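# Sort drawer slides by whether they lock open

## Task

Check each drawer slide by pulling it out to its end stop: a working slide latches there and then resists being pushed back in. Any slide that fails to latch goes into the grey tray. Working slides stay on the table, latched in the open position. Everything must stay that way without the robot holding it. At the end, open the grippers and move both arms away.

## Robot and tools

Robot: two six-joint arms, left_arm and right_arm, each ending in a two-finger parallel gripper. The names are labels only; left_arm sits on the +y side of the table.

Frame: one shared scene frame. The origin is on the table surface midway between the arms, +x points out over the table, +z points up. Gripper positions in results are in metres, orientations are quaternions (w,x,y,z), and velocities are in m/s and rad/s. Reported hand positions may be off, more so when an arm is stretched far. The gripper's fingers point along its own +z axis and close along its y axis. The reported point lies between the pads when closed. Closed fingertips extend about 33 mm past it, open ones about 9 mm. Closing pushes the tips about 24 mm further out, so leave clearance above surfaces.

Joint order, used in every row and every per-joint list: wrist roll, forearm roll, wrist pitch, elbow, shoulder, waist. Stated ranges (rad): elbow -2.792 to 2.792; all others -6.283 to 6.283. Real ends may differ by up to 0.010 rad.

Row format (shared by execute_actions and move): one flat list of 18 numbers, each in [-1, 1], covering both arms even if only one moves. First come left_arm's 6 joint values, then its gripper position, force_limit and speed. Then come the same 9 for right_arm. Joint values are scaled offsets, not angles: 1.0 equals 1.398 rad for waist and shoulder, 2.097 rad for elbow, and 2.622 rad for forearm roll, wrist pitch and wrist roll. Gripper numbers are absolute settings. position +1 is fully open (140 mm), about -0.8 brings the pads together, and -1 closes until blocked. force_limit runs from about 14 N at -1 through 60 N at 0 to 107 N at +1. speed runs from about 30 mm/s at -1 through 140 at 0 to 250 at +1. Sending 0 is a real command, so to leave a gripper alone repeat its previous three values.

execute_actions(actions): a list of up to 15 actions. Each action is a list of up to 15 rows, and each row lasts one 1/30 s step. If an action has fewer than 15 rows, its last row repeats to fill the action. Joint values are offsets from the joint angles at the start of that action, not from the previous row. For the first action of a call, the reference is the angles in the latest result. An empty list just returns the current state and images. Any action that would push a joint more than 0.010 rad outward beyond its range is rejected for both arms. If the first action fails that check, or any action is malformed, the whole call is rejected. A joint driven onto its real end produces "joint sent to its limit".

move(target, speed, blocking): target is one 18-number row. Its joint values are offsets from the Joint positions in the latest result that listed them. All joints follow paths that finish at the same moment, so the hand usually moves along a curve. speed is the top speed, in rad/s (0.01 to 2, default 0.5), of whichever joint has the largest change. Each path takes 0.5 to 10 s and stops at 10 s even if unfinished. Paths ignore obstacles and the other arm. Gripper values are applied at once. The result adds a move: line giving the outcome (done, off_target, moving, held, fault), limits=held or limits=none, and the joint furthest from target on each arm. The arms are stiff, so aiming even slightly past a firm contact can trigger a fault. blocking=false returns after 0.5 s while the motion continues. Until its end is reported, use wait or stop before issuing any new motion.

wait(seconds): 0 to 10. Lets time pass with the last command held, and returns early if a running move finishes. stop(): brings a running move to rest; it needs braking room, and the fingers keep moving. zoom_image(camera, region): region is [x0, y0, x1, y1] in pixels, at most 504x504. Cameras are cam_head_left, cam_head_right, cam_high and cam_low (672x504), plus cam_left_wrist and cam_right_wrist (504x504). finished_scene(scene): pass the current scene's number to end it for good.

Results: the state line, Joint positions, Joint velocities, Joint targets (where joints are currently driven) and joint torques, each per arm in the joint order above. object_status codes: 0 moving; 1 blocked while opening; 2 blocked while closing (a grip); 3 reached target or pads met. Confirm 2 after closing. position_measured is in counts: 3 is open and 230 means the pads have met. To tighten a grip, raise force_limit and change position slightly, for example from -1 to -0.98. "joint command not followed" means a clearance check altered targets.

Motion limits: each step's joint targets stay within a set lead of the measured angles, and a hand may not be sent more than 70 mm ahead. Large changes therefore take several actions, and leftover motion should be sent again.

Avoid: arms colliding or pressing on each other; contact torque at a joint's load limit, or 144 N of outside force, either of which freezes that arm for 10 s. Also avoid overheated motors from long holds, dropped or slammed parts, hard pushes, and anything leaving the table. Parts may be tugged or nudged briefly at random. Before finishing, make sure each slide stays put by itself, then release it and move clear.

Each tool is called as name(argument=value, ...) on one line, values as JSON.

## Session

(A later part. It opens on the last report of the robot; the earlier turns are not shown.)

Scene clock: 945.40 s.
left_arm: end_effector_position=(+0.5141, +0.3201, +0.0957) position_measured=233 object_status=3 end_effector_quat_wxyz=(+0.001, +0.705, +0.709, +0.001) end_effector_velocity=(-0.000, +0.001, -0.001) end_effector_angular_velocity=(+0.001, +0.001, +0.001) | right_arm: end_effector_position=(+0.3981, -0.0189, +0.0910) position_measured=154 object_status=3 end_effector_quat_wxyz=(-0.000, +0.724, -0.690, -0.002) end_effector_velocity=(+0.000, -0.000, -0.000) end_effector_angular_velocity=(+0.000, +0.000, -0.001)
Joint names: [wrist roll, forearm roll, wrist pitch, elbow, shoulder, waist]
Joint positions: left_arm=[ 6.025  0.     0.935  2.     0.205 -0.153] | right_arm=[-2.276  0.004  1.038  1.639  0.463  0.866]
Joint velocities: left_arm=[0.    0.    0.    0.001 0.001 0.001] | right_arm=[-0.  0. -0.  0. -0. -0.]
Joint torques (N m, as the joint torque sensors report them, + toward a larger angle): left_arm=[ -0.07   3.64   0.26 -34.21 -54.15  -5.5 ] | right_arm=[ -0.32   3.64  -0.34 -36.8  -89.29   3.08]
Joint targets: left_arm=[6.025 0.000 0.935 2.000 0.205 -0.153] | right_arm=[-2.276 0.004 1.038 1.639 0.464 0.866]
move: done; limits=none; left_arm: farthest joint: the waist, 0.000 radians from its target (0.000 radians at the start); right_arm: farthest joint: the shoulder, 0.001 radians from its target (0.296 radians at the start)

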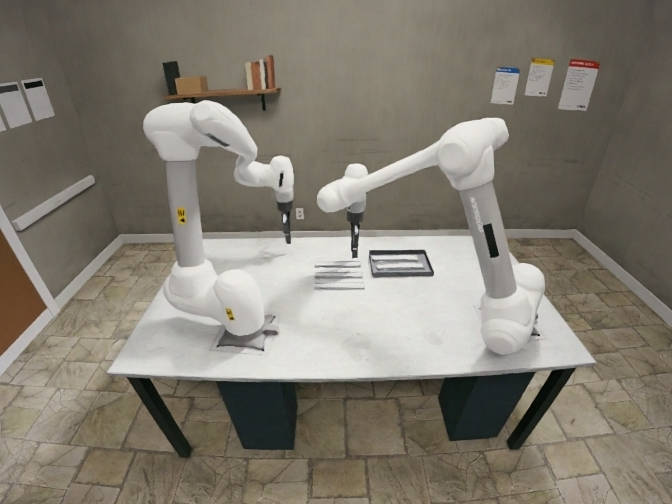

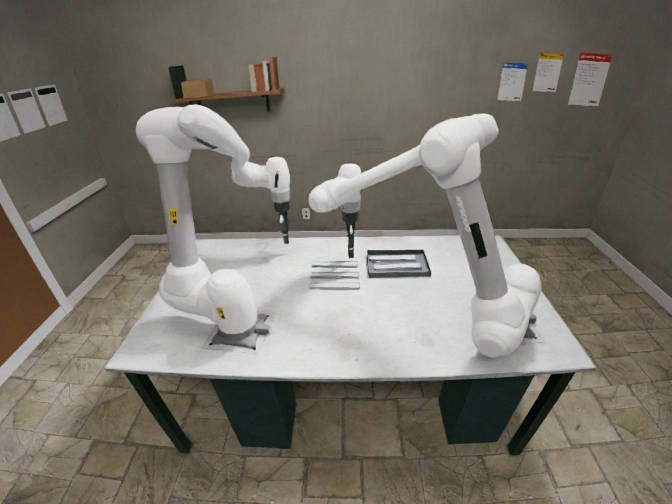

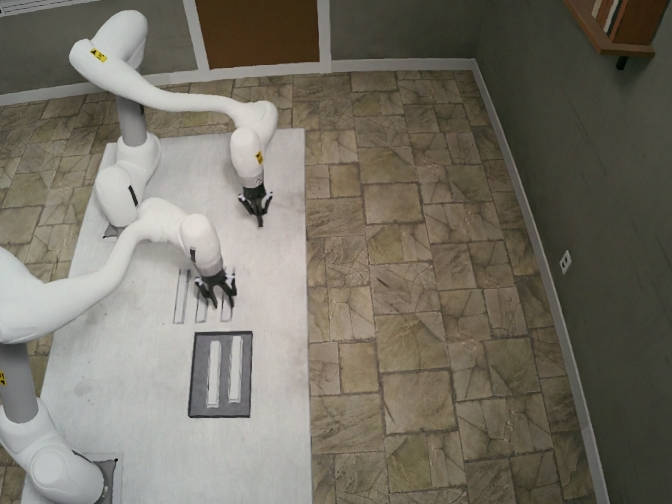

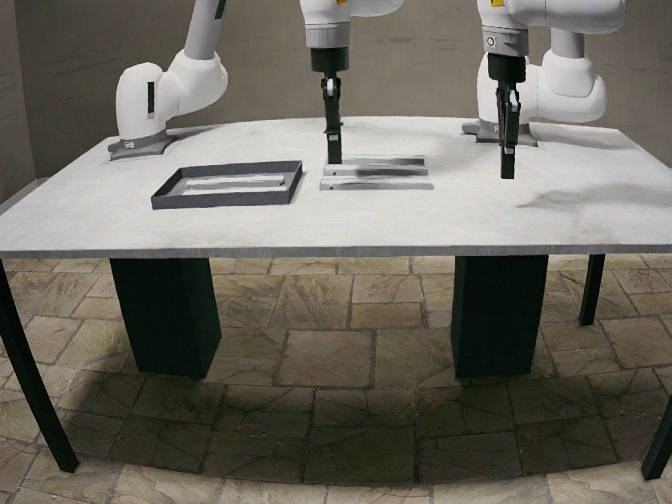

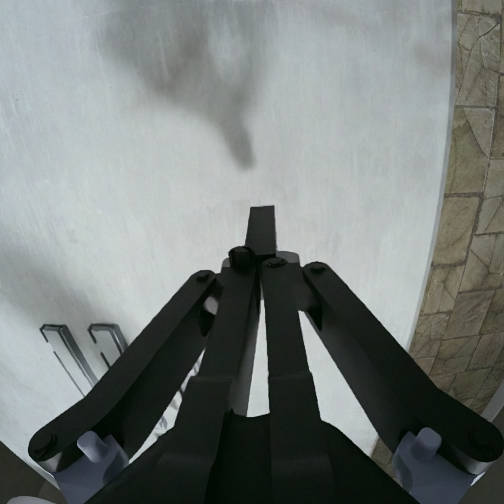

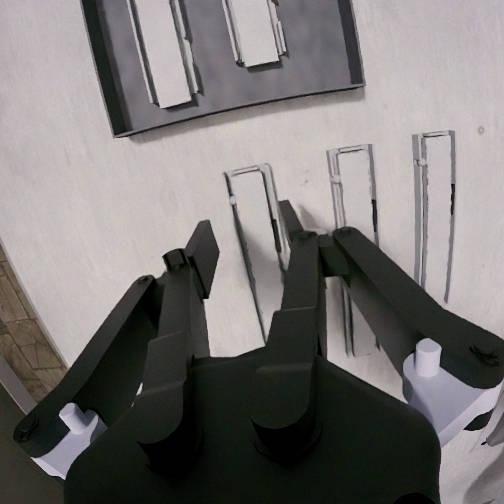

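move(target=[0,0,0,0,0,0,-1,0,0,0,0,-0.0049,0.0038,0.0088,0,0.1,0.3,-0.3], speed=0.1)

zoom_image(camera="cam_right_wrist", region=[120,130,420,380])

Scene clock: 958.00 s.
left_arm: end_effector_position=(+0.5141, +0.3201, +0.0957) position_measured=233 object_status=3 end_effector_quat_wxyz=(+0.001, +0.705, +0.709, +0.001) end_effector_velocity=(+0.001, -0.001, +0.000) end_effector_angular_velocity=(-0.000, -0.002, -0.001) | right_arm: end_effector_position=(+0.3972, -0.0201, +0.0779) position_measured=117 object_status=3 end_effector_quat_wxyz=(+0.004, +0.724, -0.690, -0.002) end_effector_velocity=(+0.001, -0.000, +0.001) end_effector_angular_velocity=(+0.001, -0.001, -0.001)
Joint names: [wrist roll, forearm roll, wrist pitch, elbow, shoulder, waist]
Joint positions: left_arm=[ 6.025  0.     0.935  2.     0.205 -0.153] | right_arm=[-2.276  0.004  1.026  1.647  0.476  0.866]
Joint velocities: left_arm=[-0.     0.    -0.001 -0.001  0.    -0.001] | right_arm=[-0.     0.    -0.    -0.    -0.001 -0.001]
Joint torques (N m, as the joint torque sensors report them, + toward a larger angle): left_arm=[ -0.11   3.46   0.1  -34.21 -54.12  -6.  ] | right_arm=[ -0.09   3.78  -0.28 -36.88 -89.59   3.  ]
Joint targets: left_arm=[6.025 0.000 0.935 2.000 0.205 -0.153] | right_arm=[-2.276 0.004 1.025 1.647 0.476 0.866]
move: done; limits=none; left_arm: farthest joint: the waist, 0.000 radians from its target (0.000 radians at the start); right_arm: farthest joint: the waist, 0.000 radians from its target (0.000 radians at the start)

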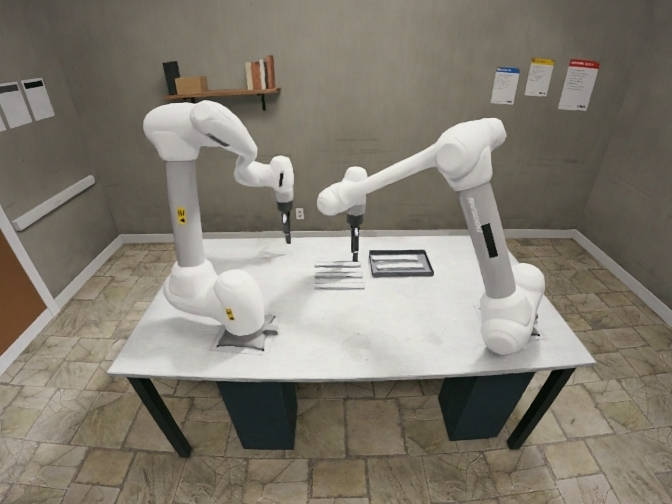

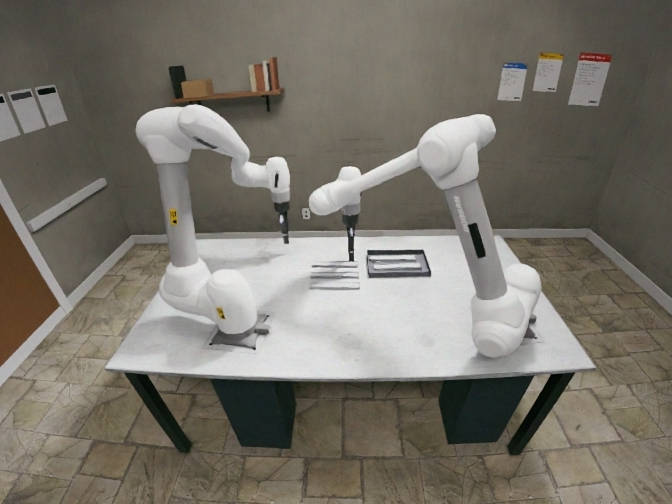

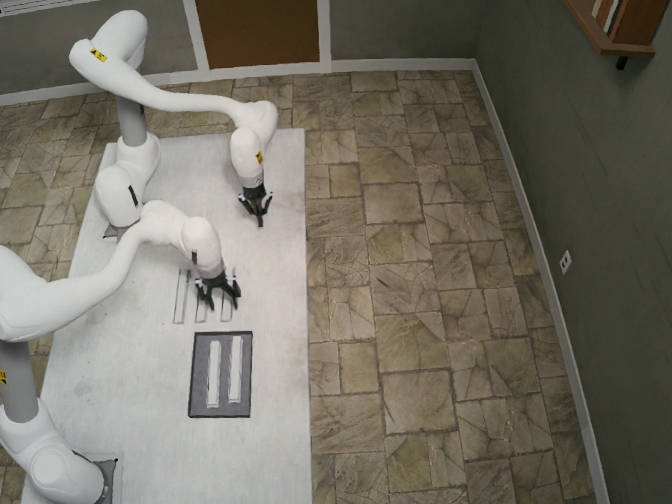

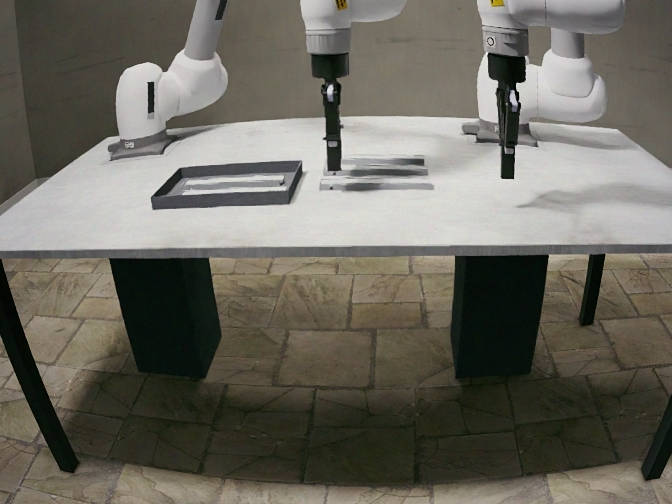

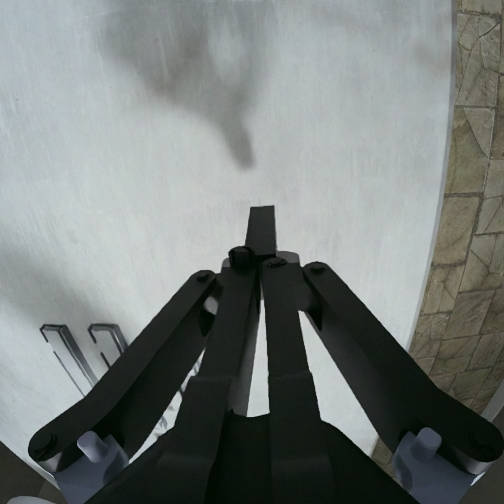

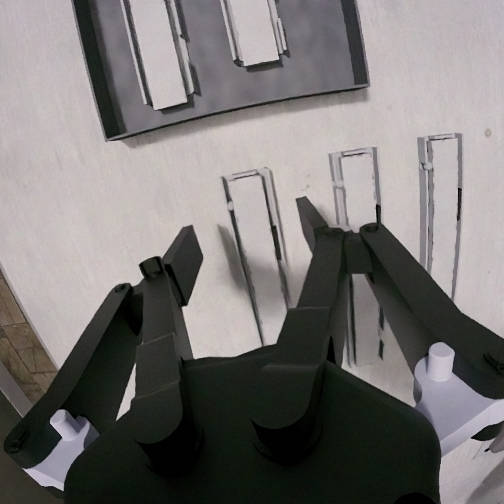

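Region (120, 130, 420, 380) of cam_right_wrist's 504x504 image, scaled by 1.680, with more detail than that image has.

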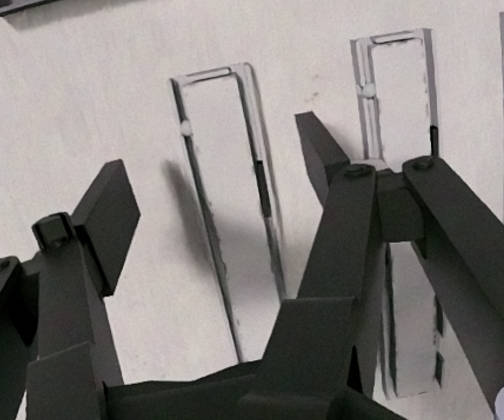

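move(target=[0,0,0,0,0,0,-1,0,0,0,0,-0.0245,0.0128,0.0214,0,0.1,0.3,-0.3], speed=0.04)

move(target=[0,0,0,0,0,0,-1,0,0,0,0,0,0,0,0,-0.4,0.3,-0.5])

Scene clock: 979.57 s.
left_arm: end_effector_position=(+0.5141, +0.3201, +0.0957) position_measured=233 object_status=3 end_effector_quat_wxyz=(+0.001, +0.705, +0.709, +0.001) end_effector_velocity=(-0.001, +0.000, -0.001) end_effector_angular_velocity=(+0.001, +0.001, -0.000) | right_arm: end_effector_position=(+0.3981, -0.0190, +0.0427) position_measured=117 object_status=3 end_effector_quat_wxyz=(-0.000, +0.724, -0.690, -0.002) end_effector_velocity=(+0.001, -0.000, +0.001) end_effector_angular_velocity=(+0.001, -0.001, -0.001)
Joint names: [wrist roll, forearm roll, wrist pitch, elbow, shoulder, waist]
Joint positions: left_arm=[ 6.025  0.     0.935  2.     0.205 -0.153] | right_arm=[-2.276  0.004  0.961  1.674  0.506  0.866]
Joint velocities: left_arm=[-0.     0.001 -0.     0.001  0.001  0.   ] | right_arm=[-0.    -0.    -0.    -0.    -0.001 -0.001]
Joint torques (N m, as the joint torque sensors report them, + toward a larger angle): left_arm=[ -0.03   3.45  -0.04 -34.24 -53.83  -5.01] | right_arm=[ -0.09   3.64  -0.42 -35.52 -91.89   2.42]
Joint targets: left_arm=[6.025 0.000 0.935 2.000 0.205 -0.153] | right_arm=[-2.276 0.004 0.961 1.674 0.506 0.866]
move: done; limits=none; left_arm: farthest joint: the waist, 0.000 radians from its target (0.000 radians at the start); right_arm: farthest joint: the waist, 0.000 radians from its target (0.000 radians at the start)

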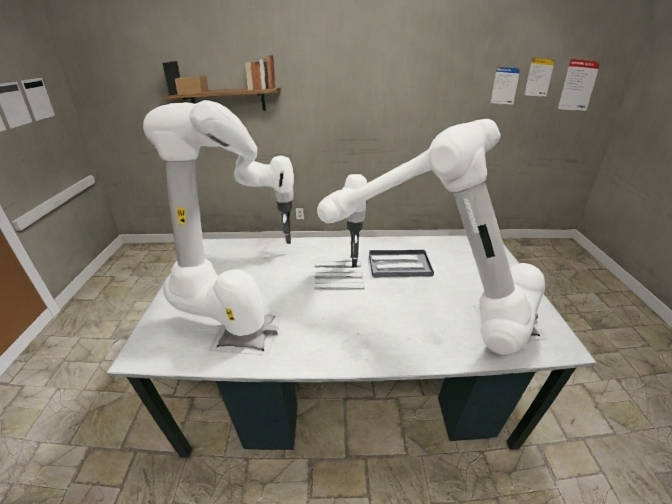

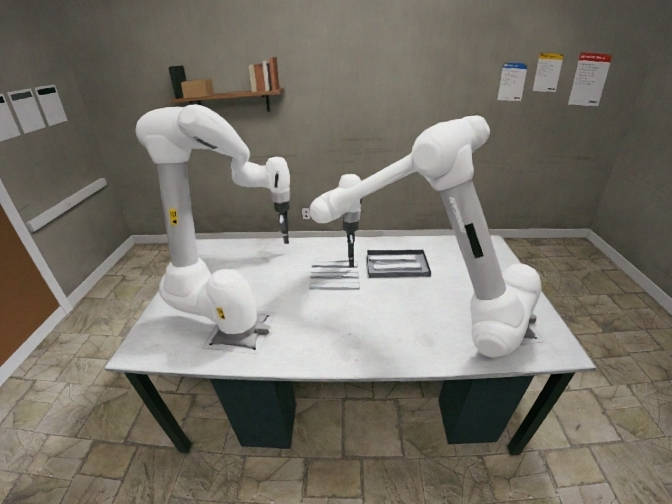

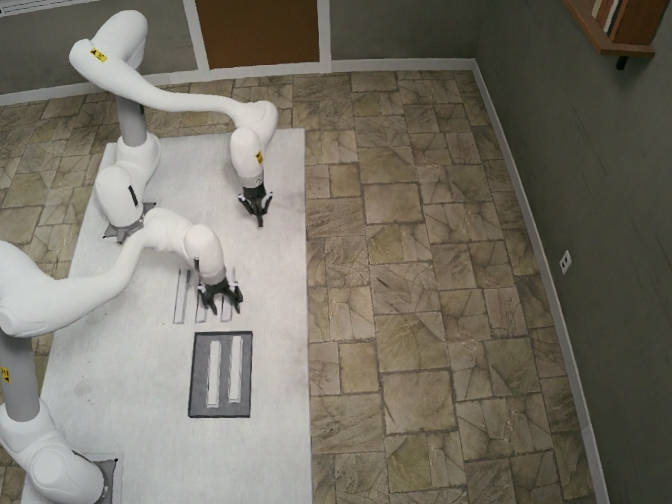

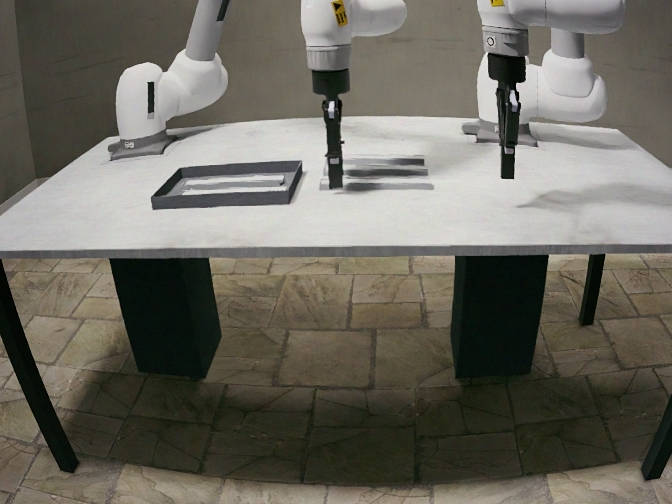

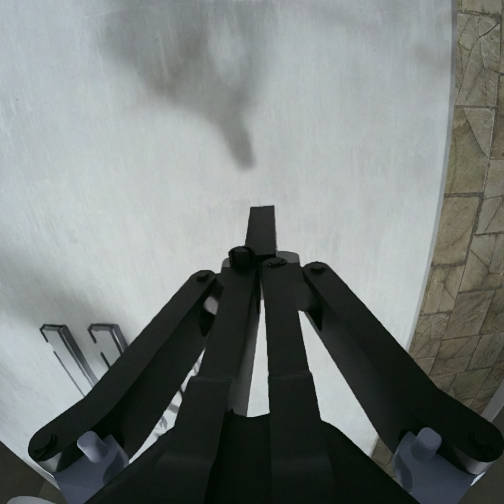

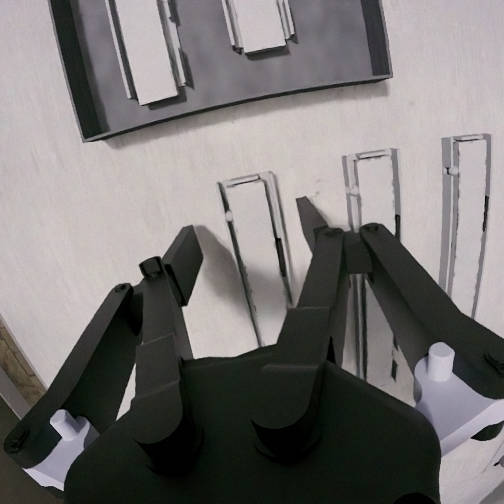

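Scene clock: 980.23 s.
left_arm: end_effector_position=(+0.5141, +0.3201, +0.0957) position_measured=233 object_status=3 end_effector_quat_wxyz=(+0.001, +0.705, +0.709, +0.001) end_effector_velocity=(-0.001, +0.001, -0.001) end_effector_angular_velocity=(+0.003, +0.003, -0.002) | right_arm: end_effector_position=(+0.3981, -0.0190, +0.0427) position_measured=177 object_status=2 end_effector_quat_wxyz=(-0.000, +0.724, -0.690, -0.002) end_effector_velocity=(-0.000, -0.000, -0.000) end_effector_angular_velocity=(+0.000, +0.000, -0.001)
Joint names: [wrist roll, forearm roll, wrist pitch, elbow, shoulder, waist]
Joint positions: left_arm=[ 6.025  0.     0.935  2.     0.205 -0.153] | right_arm=[-2.276  0.004  0.961  1.674  0.506  0.866]
Joint velocities: left_arm=[-0.     0.002  0.002  0.001  0.    -0.   ] | right_arm=[ 0.     0.001 -0.     0.001 -0.    -0.   ]
Joint torques (N m, as the joint torque sensors report them, + toward a larger angle): left_arm=[ -0.02   3.48   0.07 -34.49 -54.85  -5.63] | right_arm=[ -0.46   3.78  -1.09 -23.9  -69.72   5.57]
Joint targets: left_arm=[6.025 0.000 0.935 2.000 0.205 -0.153] | right_arm=[-2.276 0.004 0.961 1.674 0.506 0.866]
move: done; limits=none; left_arm: farthest joint: the waist, 0.000 radians from its target (0.000 radians at the start); right_arm: farthest joint: the waist, 0.000 radians from its target (0.000 radians at the start)

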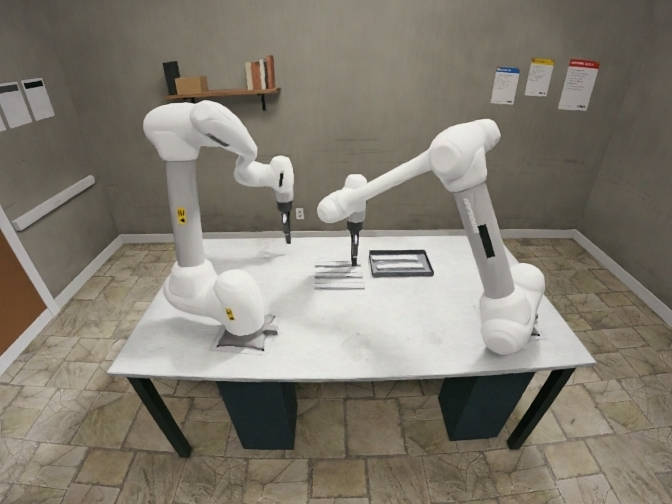

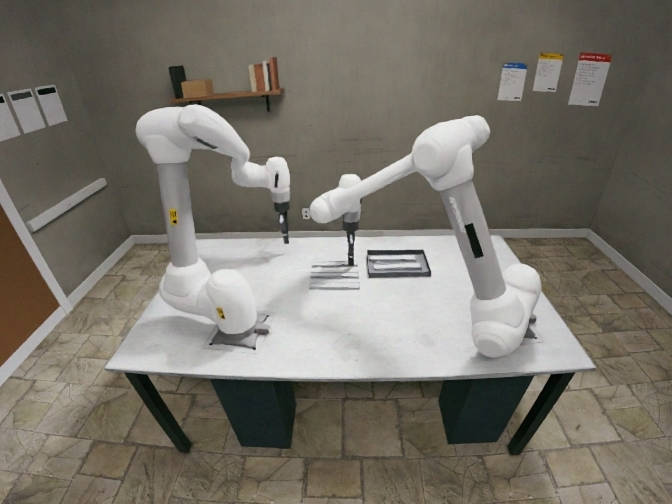

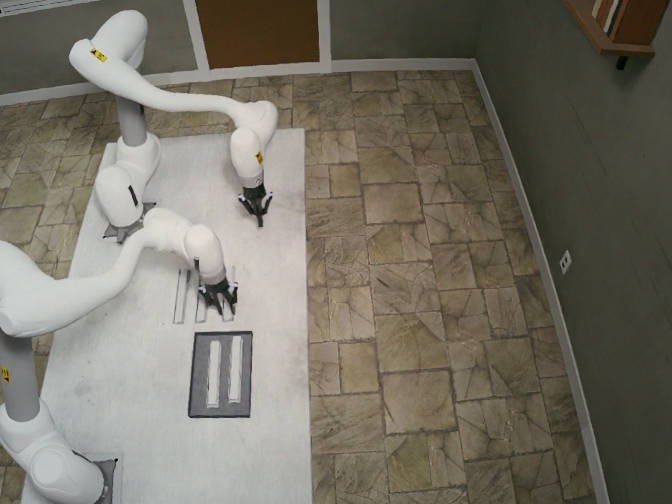

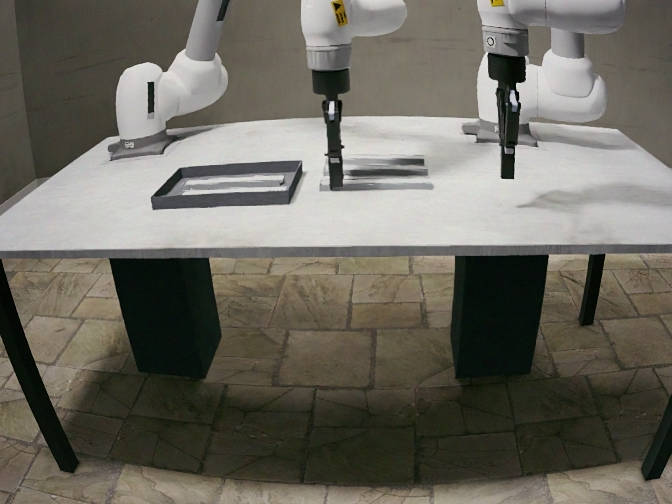

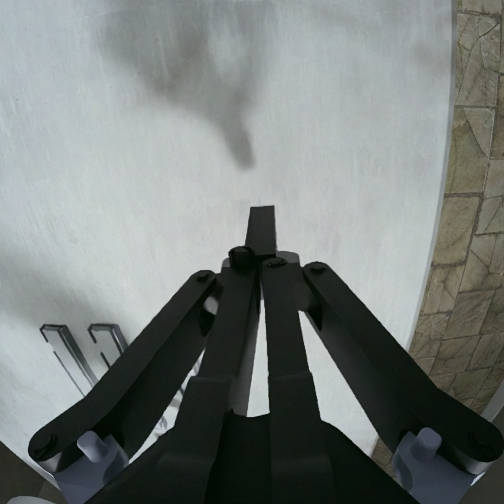

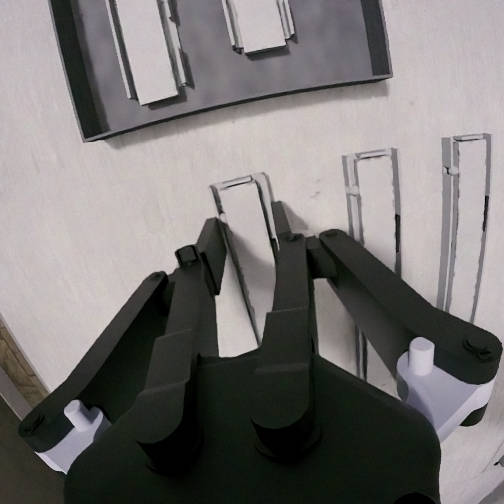

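move(target=[-0.14,0,-0.0214,0.0482,-0.0315,-0.264,-1,0,0,0,0,0.0008,-0.0004,-0.0007,0,-1,0.3,-0.5], speed=0.3)

Scene clock: 991.50 s.
left_arm: end_effector_position=(+0.3978, +0.1503, +0.0755) position_measured=233 object_status=3 end_effector_quat_wxyz=(+0.000, +0.706, +0.708, +0.000) end_effector_velocity=(+0.000, -0.000, +0.000) end_effector_angular_velocity=(-0.002, +0.000, +0.002) | right_arm: end_effector_position=(+0.3981, -0.0190, +0.0438) position_measured=177 object_status=2 end_effector_quat_wxyz=(+0.000, +0.724, -0.690, -0.002) end_effector_velocity=(+0.000, +0.000, -0.000) end_effector_angular_velocity=(-0.000, +0.000, -0.000)
Joint names: [wrist roll, forearm roll, wrist pitch, elbow, shoulder, waist]
Joint positions: left_arm=[ 5.658  0.     0.878  2.101  0.161 -0.522] | right_arm=[-2.276  0.004  0.963  1.673  0.505  0.866]
Joint velocities: left_arm=[-0.    -0.002 -0.001  0.    -0.     0.001] | right_arm=[ 0.     0.    -0.    -0.     0.001 -0.   ]
Joint torques (N m, as the joint torque sensors report them, + toward a larger angle): left_arm=[  0.26   3.31   0.22 -33.26 -48.48  -6.03] | right_arm=[ -0.06   3.57  -0.3  -35.94 -92.04   2.11]
Joint targets: left_arm=[5.658 0.000 0.878 2.101 0.161 -0.522] | right_arm=[-2.276 0.004 0.963 1.673 0.505 0.866]
move: done; limits=none; left_arm: farthest joint: the waist, 0.000 radians from its target (0.369 radians at the start); right_arm: farthest joint: the waist, 0.000 radians from its target (0.000 radians at the start)

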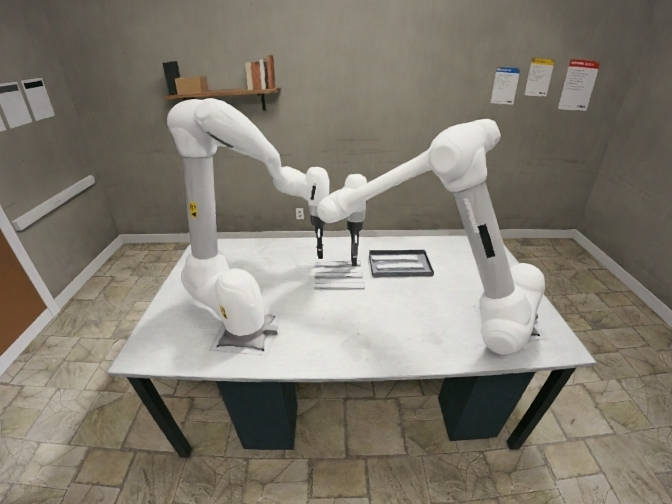

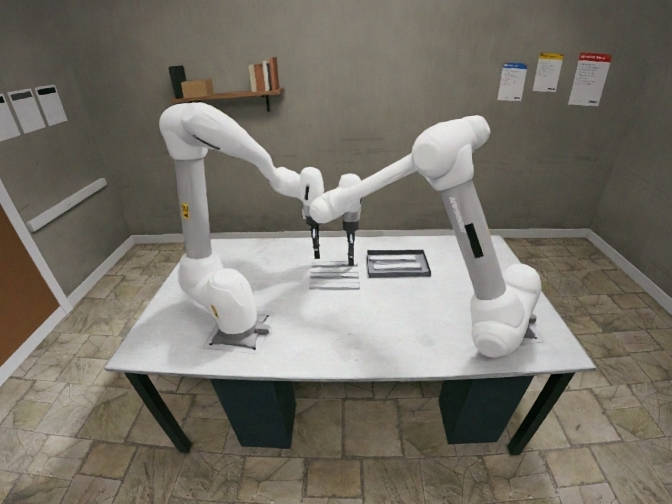

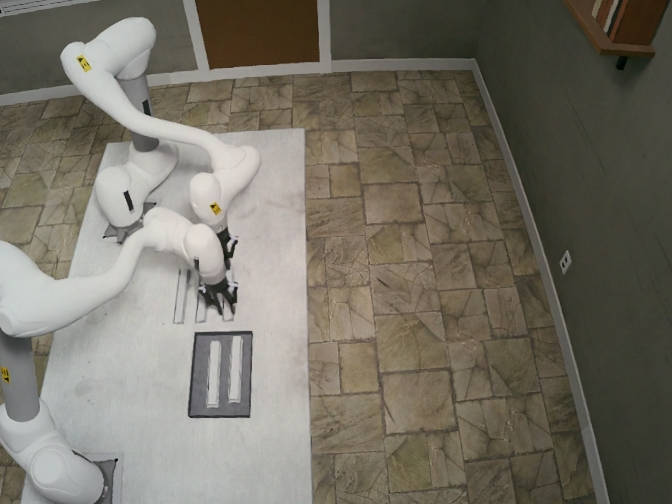

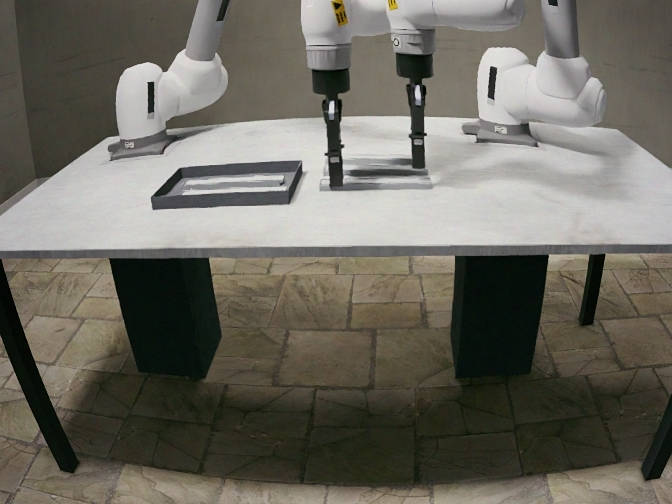

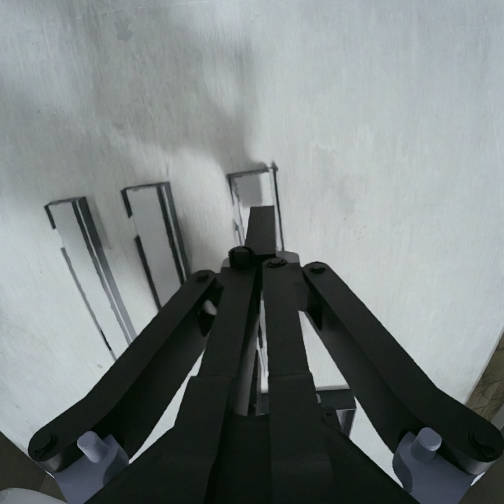

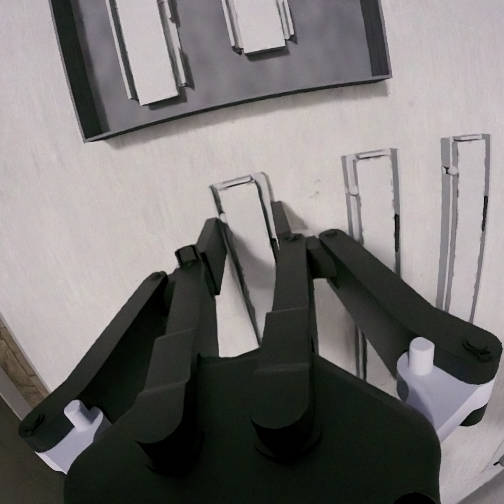

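move(target=[0,0,-0.023,0.0117,0.0268,0,-1,0,0,0,0,0,0,0,0,-1,0.3,-0.5], speed=0.04)

Scene clock: 1002.67 s.
left_arm: end_effector_position=(+0.3972, +0.1507, +0.0454) position_measured=233 object_status=3 end_effector_quat_wxyz=(-0.000, +0.706, +0.708, +0.000) end_effector_velocity=(-0.001, +0.000, -0.000) end_effector_angular_velocity=(+0.001, +0.002, -0.000) | right_arm: end_effector_position=(+0.3981, -0.0190, +0.0438) position_measured=177 object_status=2 end_effector_quat_wxyz=(+0.000, +0.724, -0.690, -0.002) end_effector_velocity=(+0.001, +0.000, +0.002) end_effector_angular_velocity=(+0.002, -0.002, -0.000)
Joint names: [wrist roll, forearm roll, wrist pitch, elbow, shoulder, waist]
Joint positions: left_arm=[ 5.658  0.     0.818  2.126  0.198 -0.522] | right_arm=[-2.276  0.004  0.963  1.673  0.505  0.866]
Joint velocities: left_arm=[ 0.    -0.     0.001  0.     0.    -0.   ] | right_arm=[-0.001 -0.    -0.    -0.001 -0.001 -0.001]
Joint torques (N m, as the joint torque sensors report them, + toward a larger angle): left_arm=[ -0.17   3.2    0.3  -31.07 -50.92  -5.35] | right_arm=[ -0.13   3.63  -0.36 -36.53 -93.     3.54]
Joint targets: left_arm=[5.658 0.000 0.818 2.126 0.198 -0.522] | right_arm=[-2.276 0.004 0.963 1.673 0.505 0.866]
move: done; limits=none; left_arm: farthest joint: the waist, 0.000 radians from its target (0.000 radians at the start); right_arm: farthest joint: the waist, 0.000 radians from its target (0.000 radians at the start)

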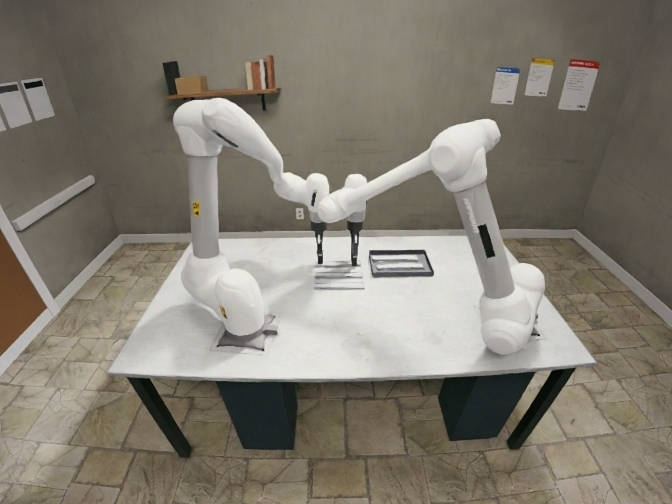

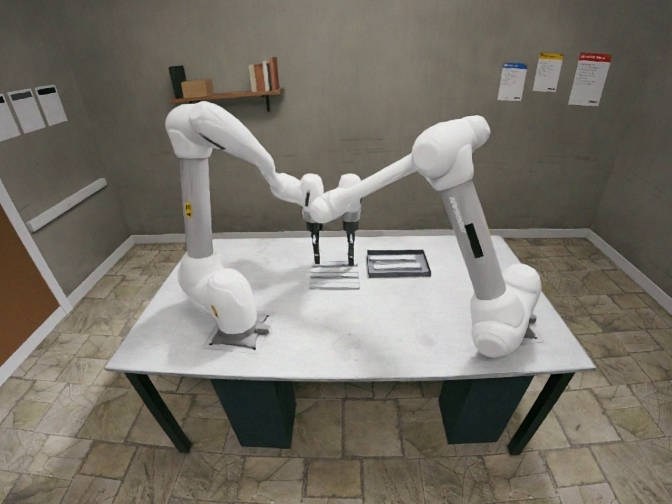

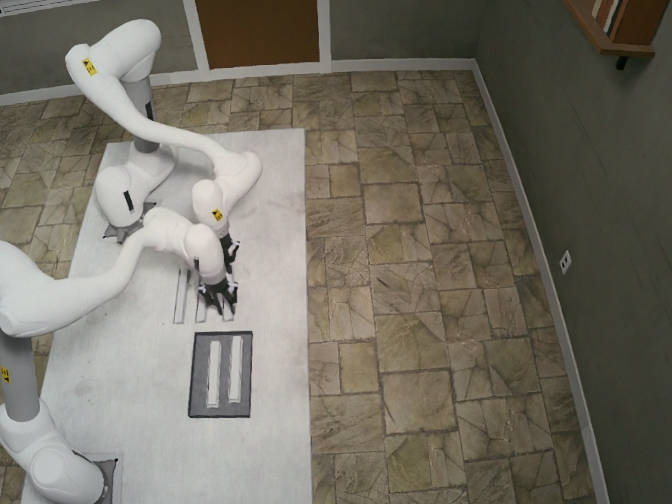

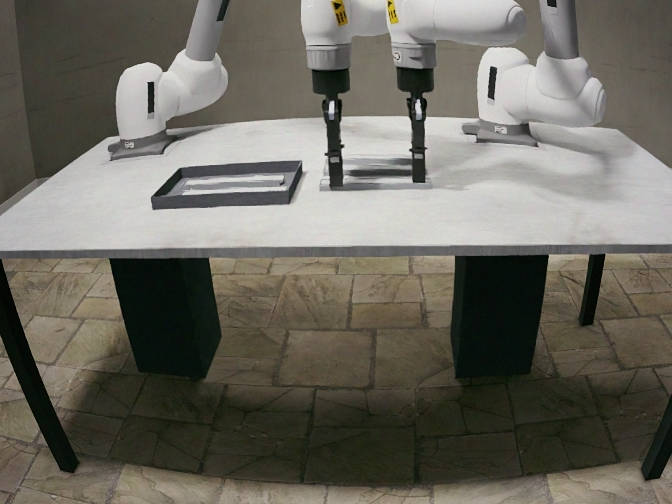

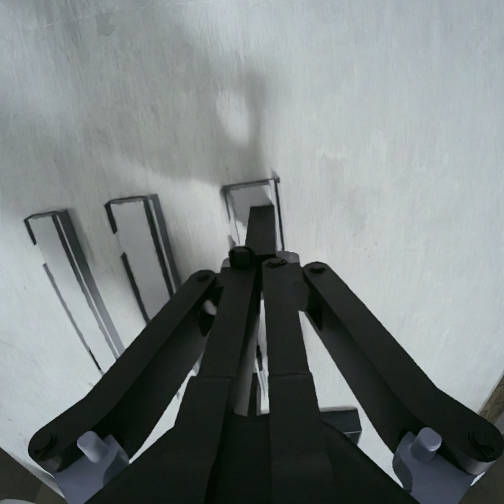

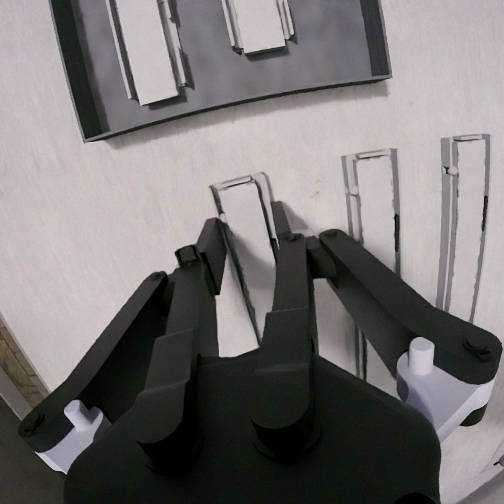

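move(target=[0,0,-0.0009,0.0005,0.001,0,-1,0,0,0,0,0,0,0,0,-1,0.3,-0.5], speed=0.02)

Scene clock: 1010.57 s.
left_arm: end_effector_position=(+0.3972, +0.1507, +0.0443) position_measured=233 object_status=3 end_effector_quat_wxyz=(-0.000, +0.706, +0.708, +0.000) end_effector_velocity=(-0.001, +0.001, -0.001) end_effector_angular_velocity=(+0.002, +0.001, -0.000) | right_arm: end_effector_position=(+0.3981, -0.0190, +0.0438) position_measured=177 object_status=2 end_effector_quat_wxyz=(+0.000, +0.724, -0.690, -0.002) end_effector_velocity=(+0.000, +0.000, -0.000) end_effector_angular_velocity=(-0.000, -0.000, -0.000)
Joint names: [wrist roll, forearm roll, wrist pitch, elbow, shoulder, waist]
Joint positions: left_arm=[ 5.658  0.     0.816  2.127  0.199 -0.522] | right_arm=[-2.276  0.004  0.963  1.673  0.505  0.866]
Joint velocities: left_arm=[-0.001  0.001 -0.     0.001  0.001 -0.   ] | right_arm=[ 0.001 -0.     0.    -0.     0.    -0.   ]
Joint torques (N m, as the joint torque sensors report them, + toward a larger angle): left_arm=[ -0.05   3.08  -2.73 -20.54 -30.86  -5.97] | right_arm=[ -0.08   3.62   0.25 -38.82 -97.53   3.82]
Joint targets: left_arm=[5.658 0.000 0.816 2.127 0.200 -0.522] | right_arm=[-2.276 0.004 0.963 1.673 0.505 0.866]
move: done; limits=none; left_arm: farthest joint: the waist, 0.000 radians from its target (0.000 radians at the start); right_arm: farthest joint: the waist, 0.000 radians from its target (0.000 radians at the start)

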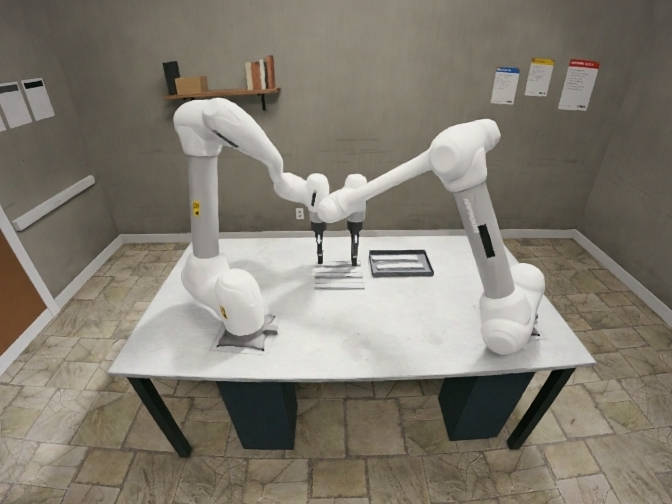

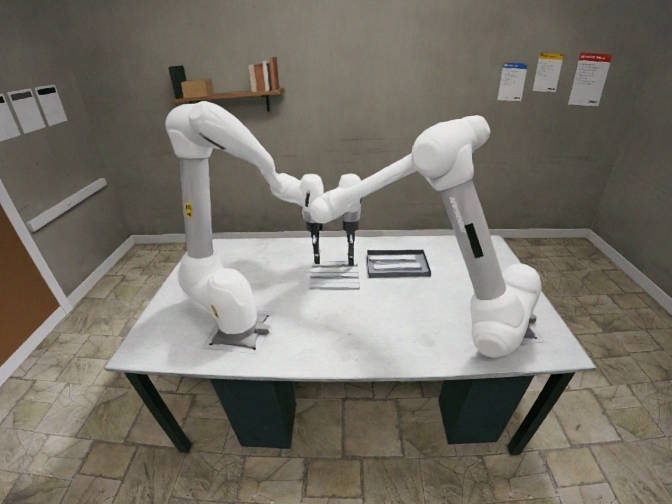

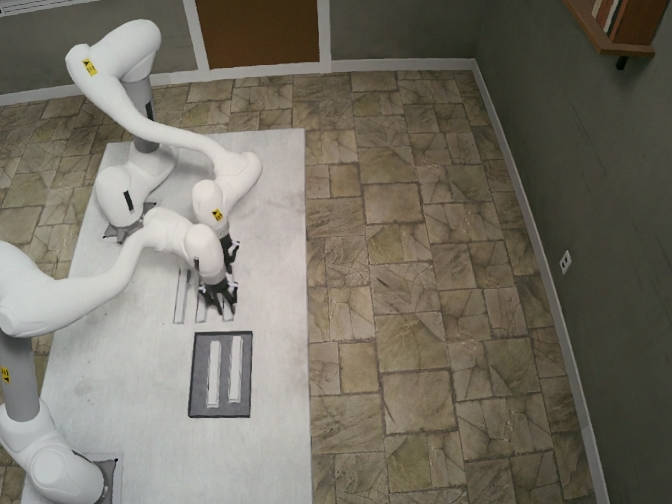

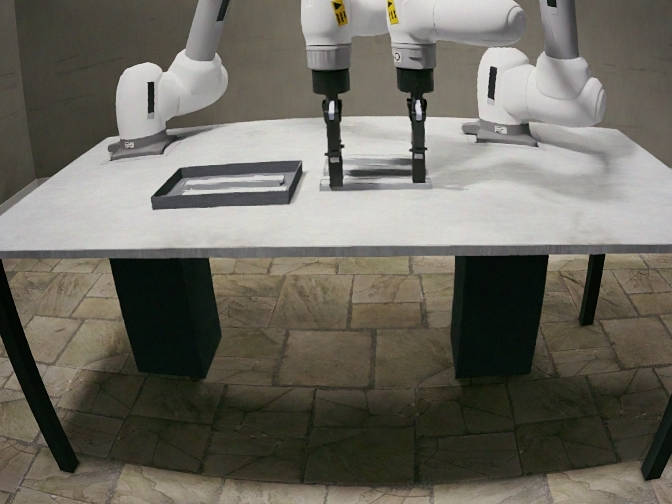

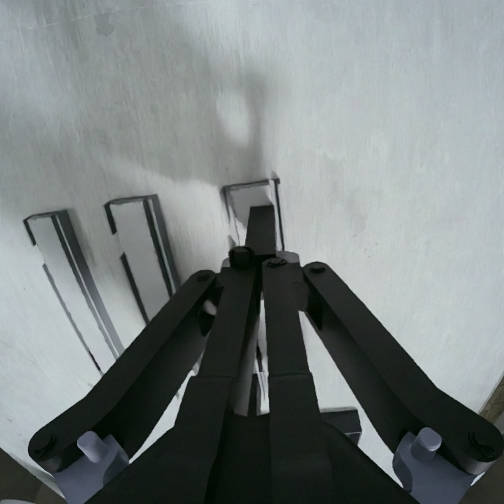

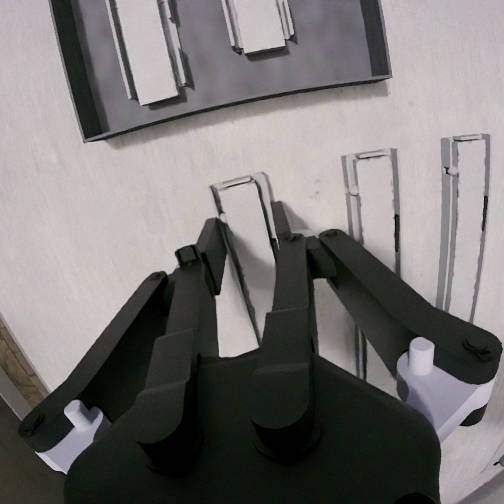

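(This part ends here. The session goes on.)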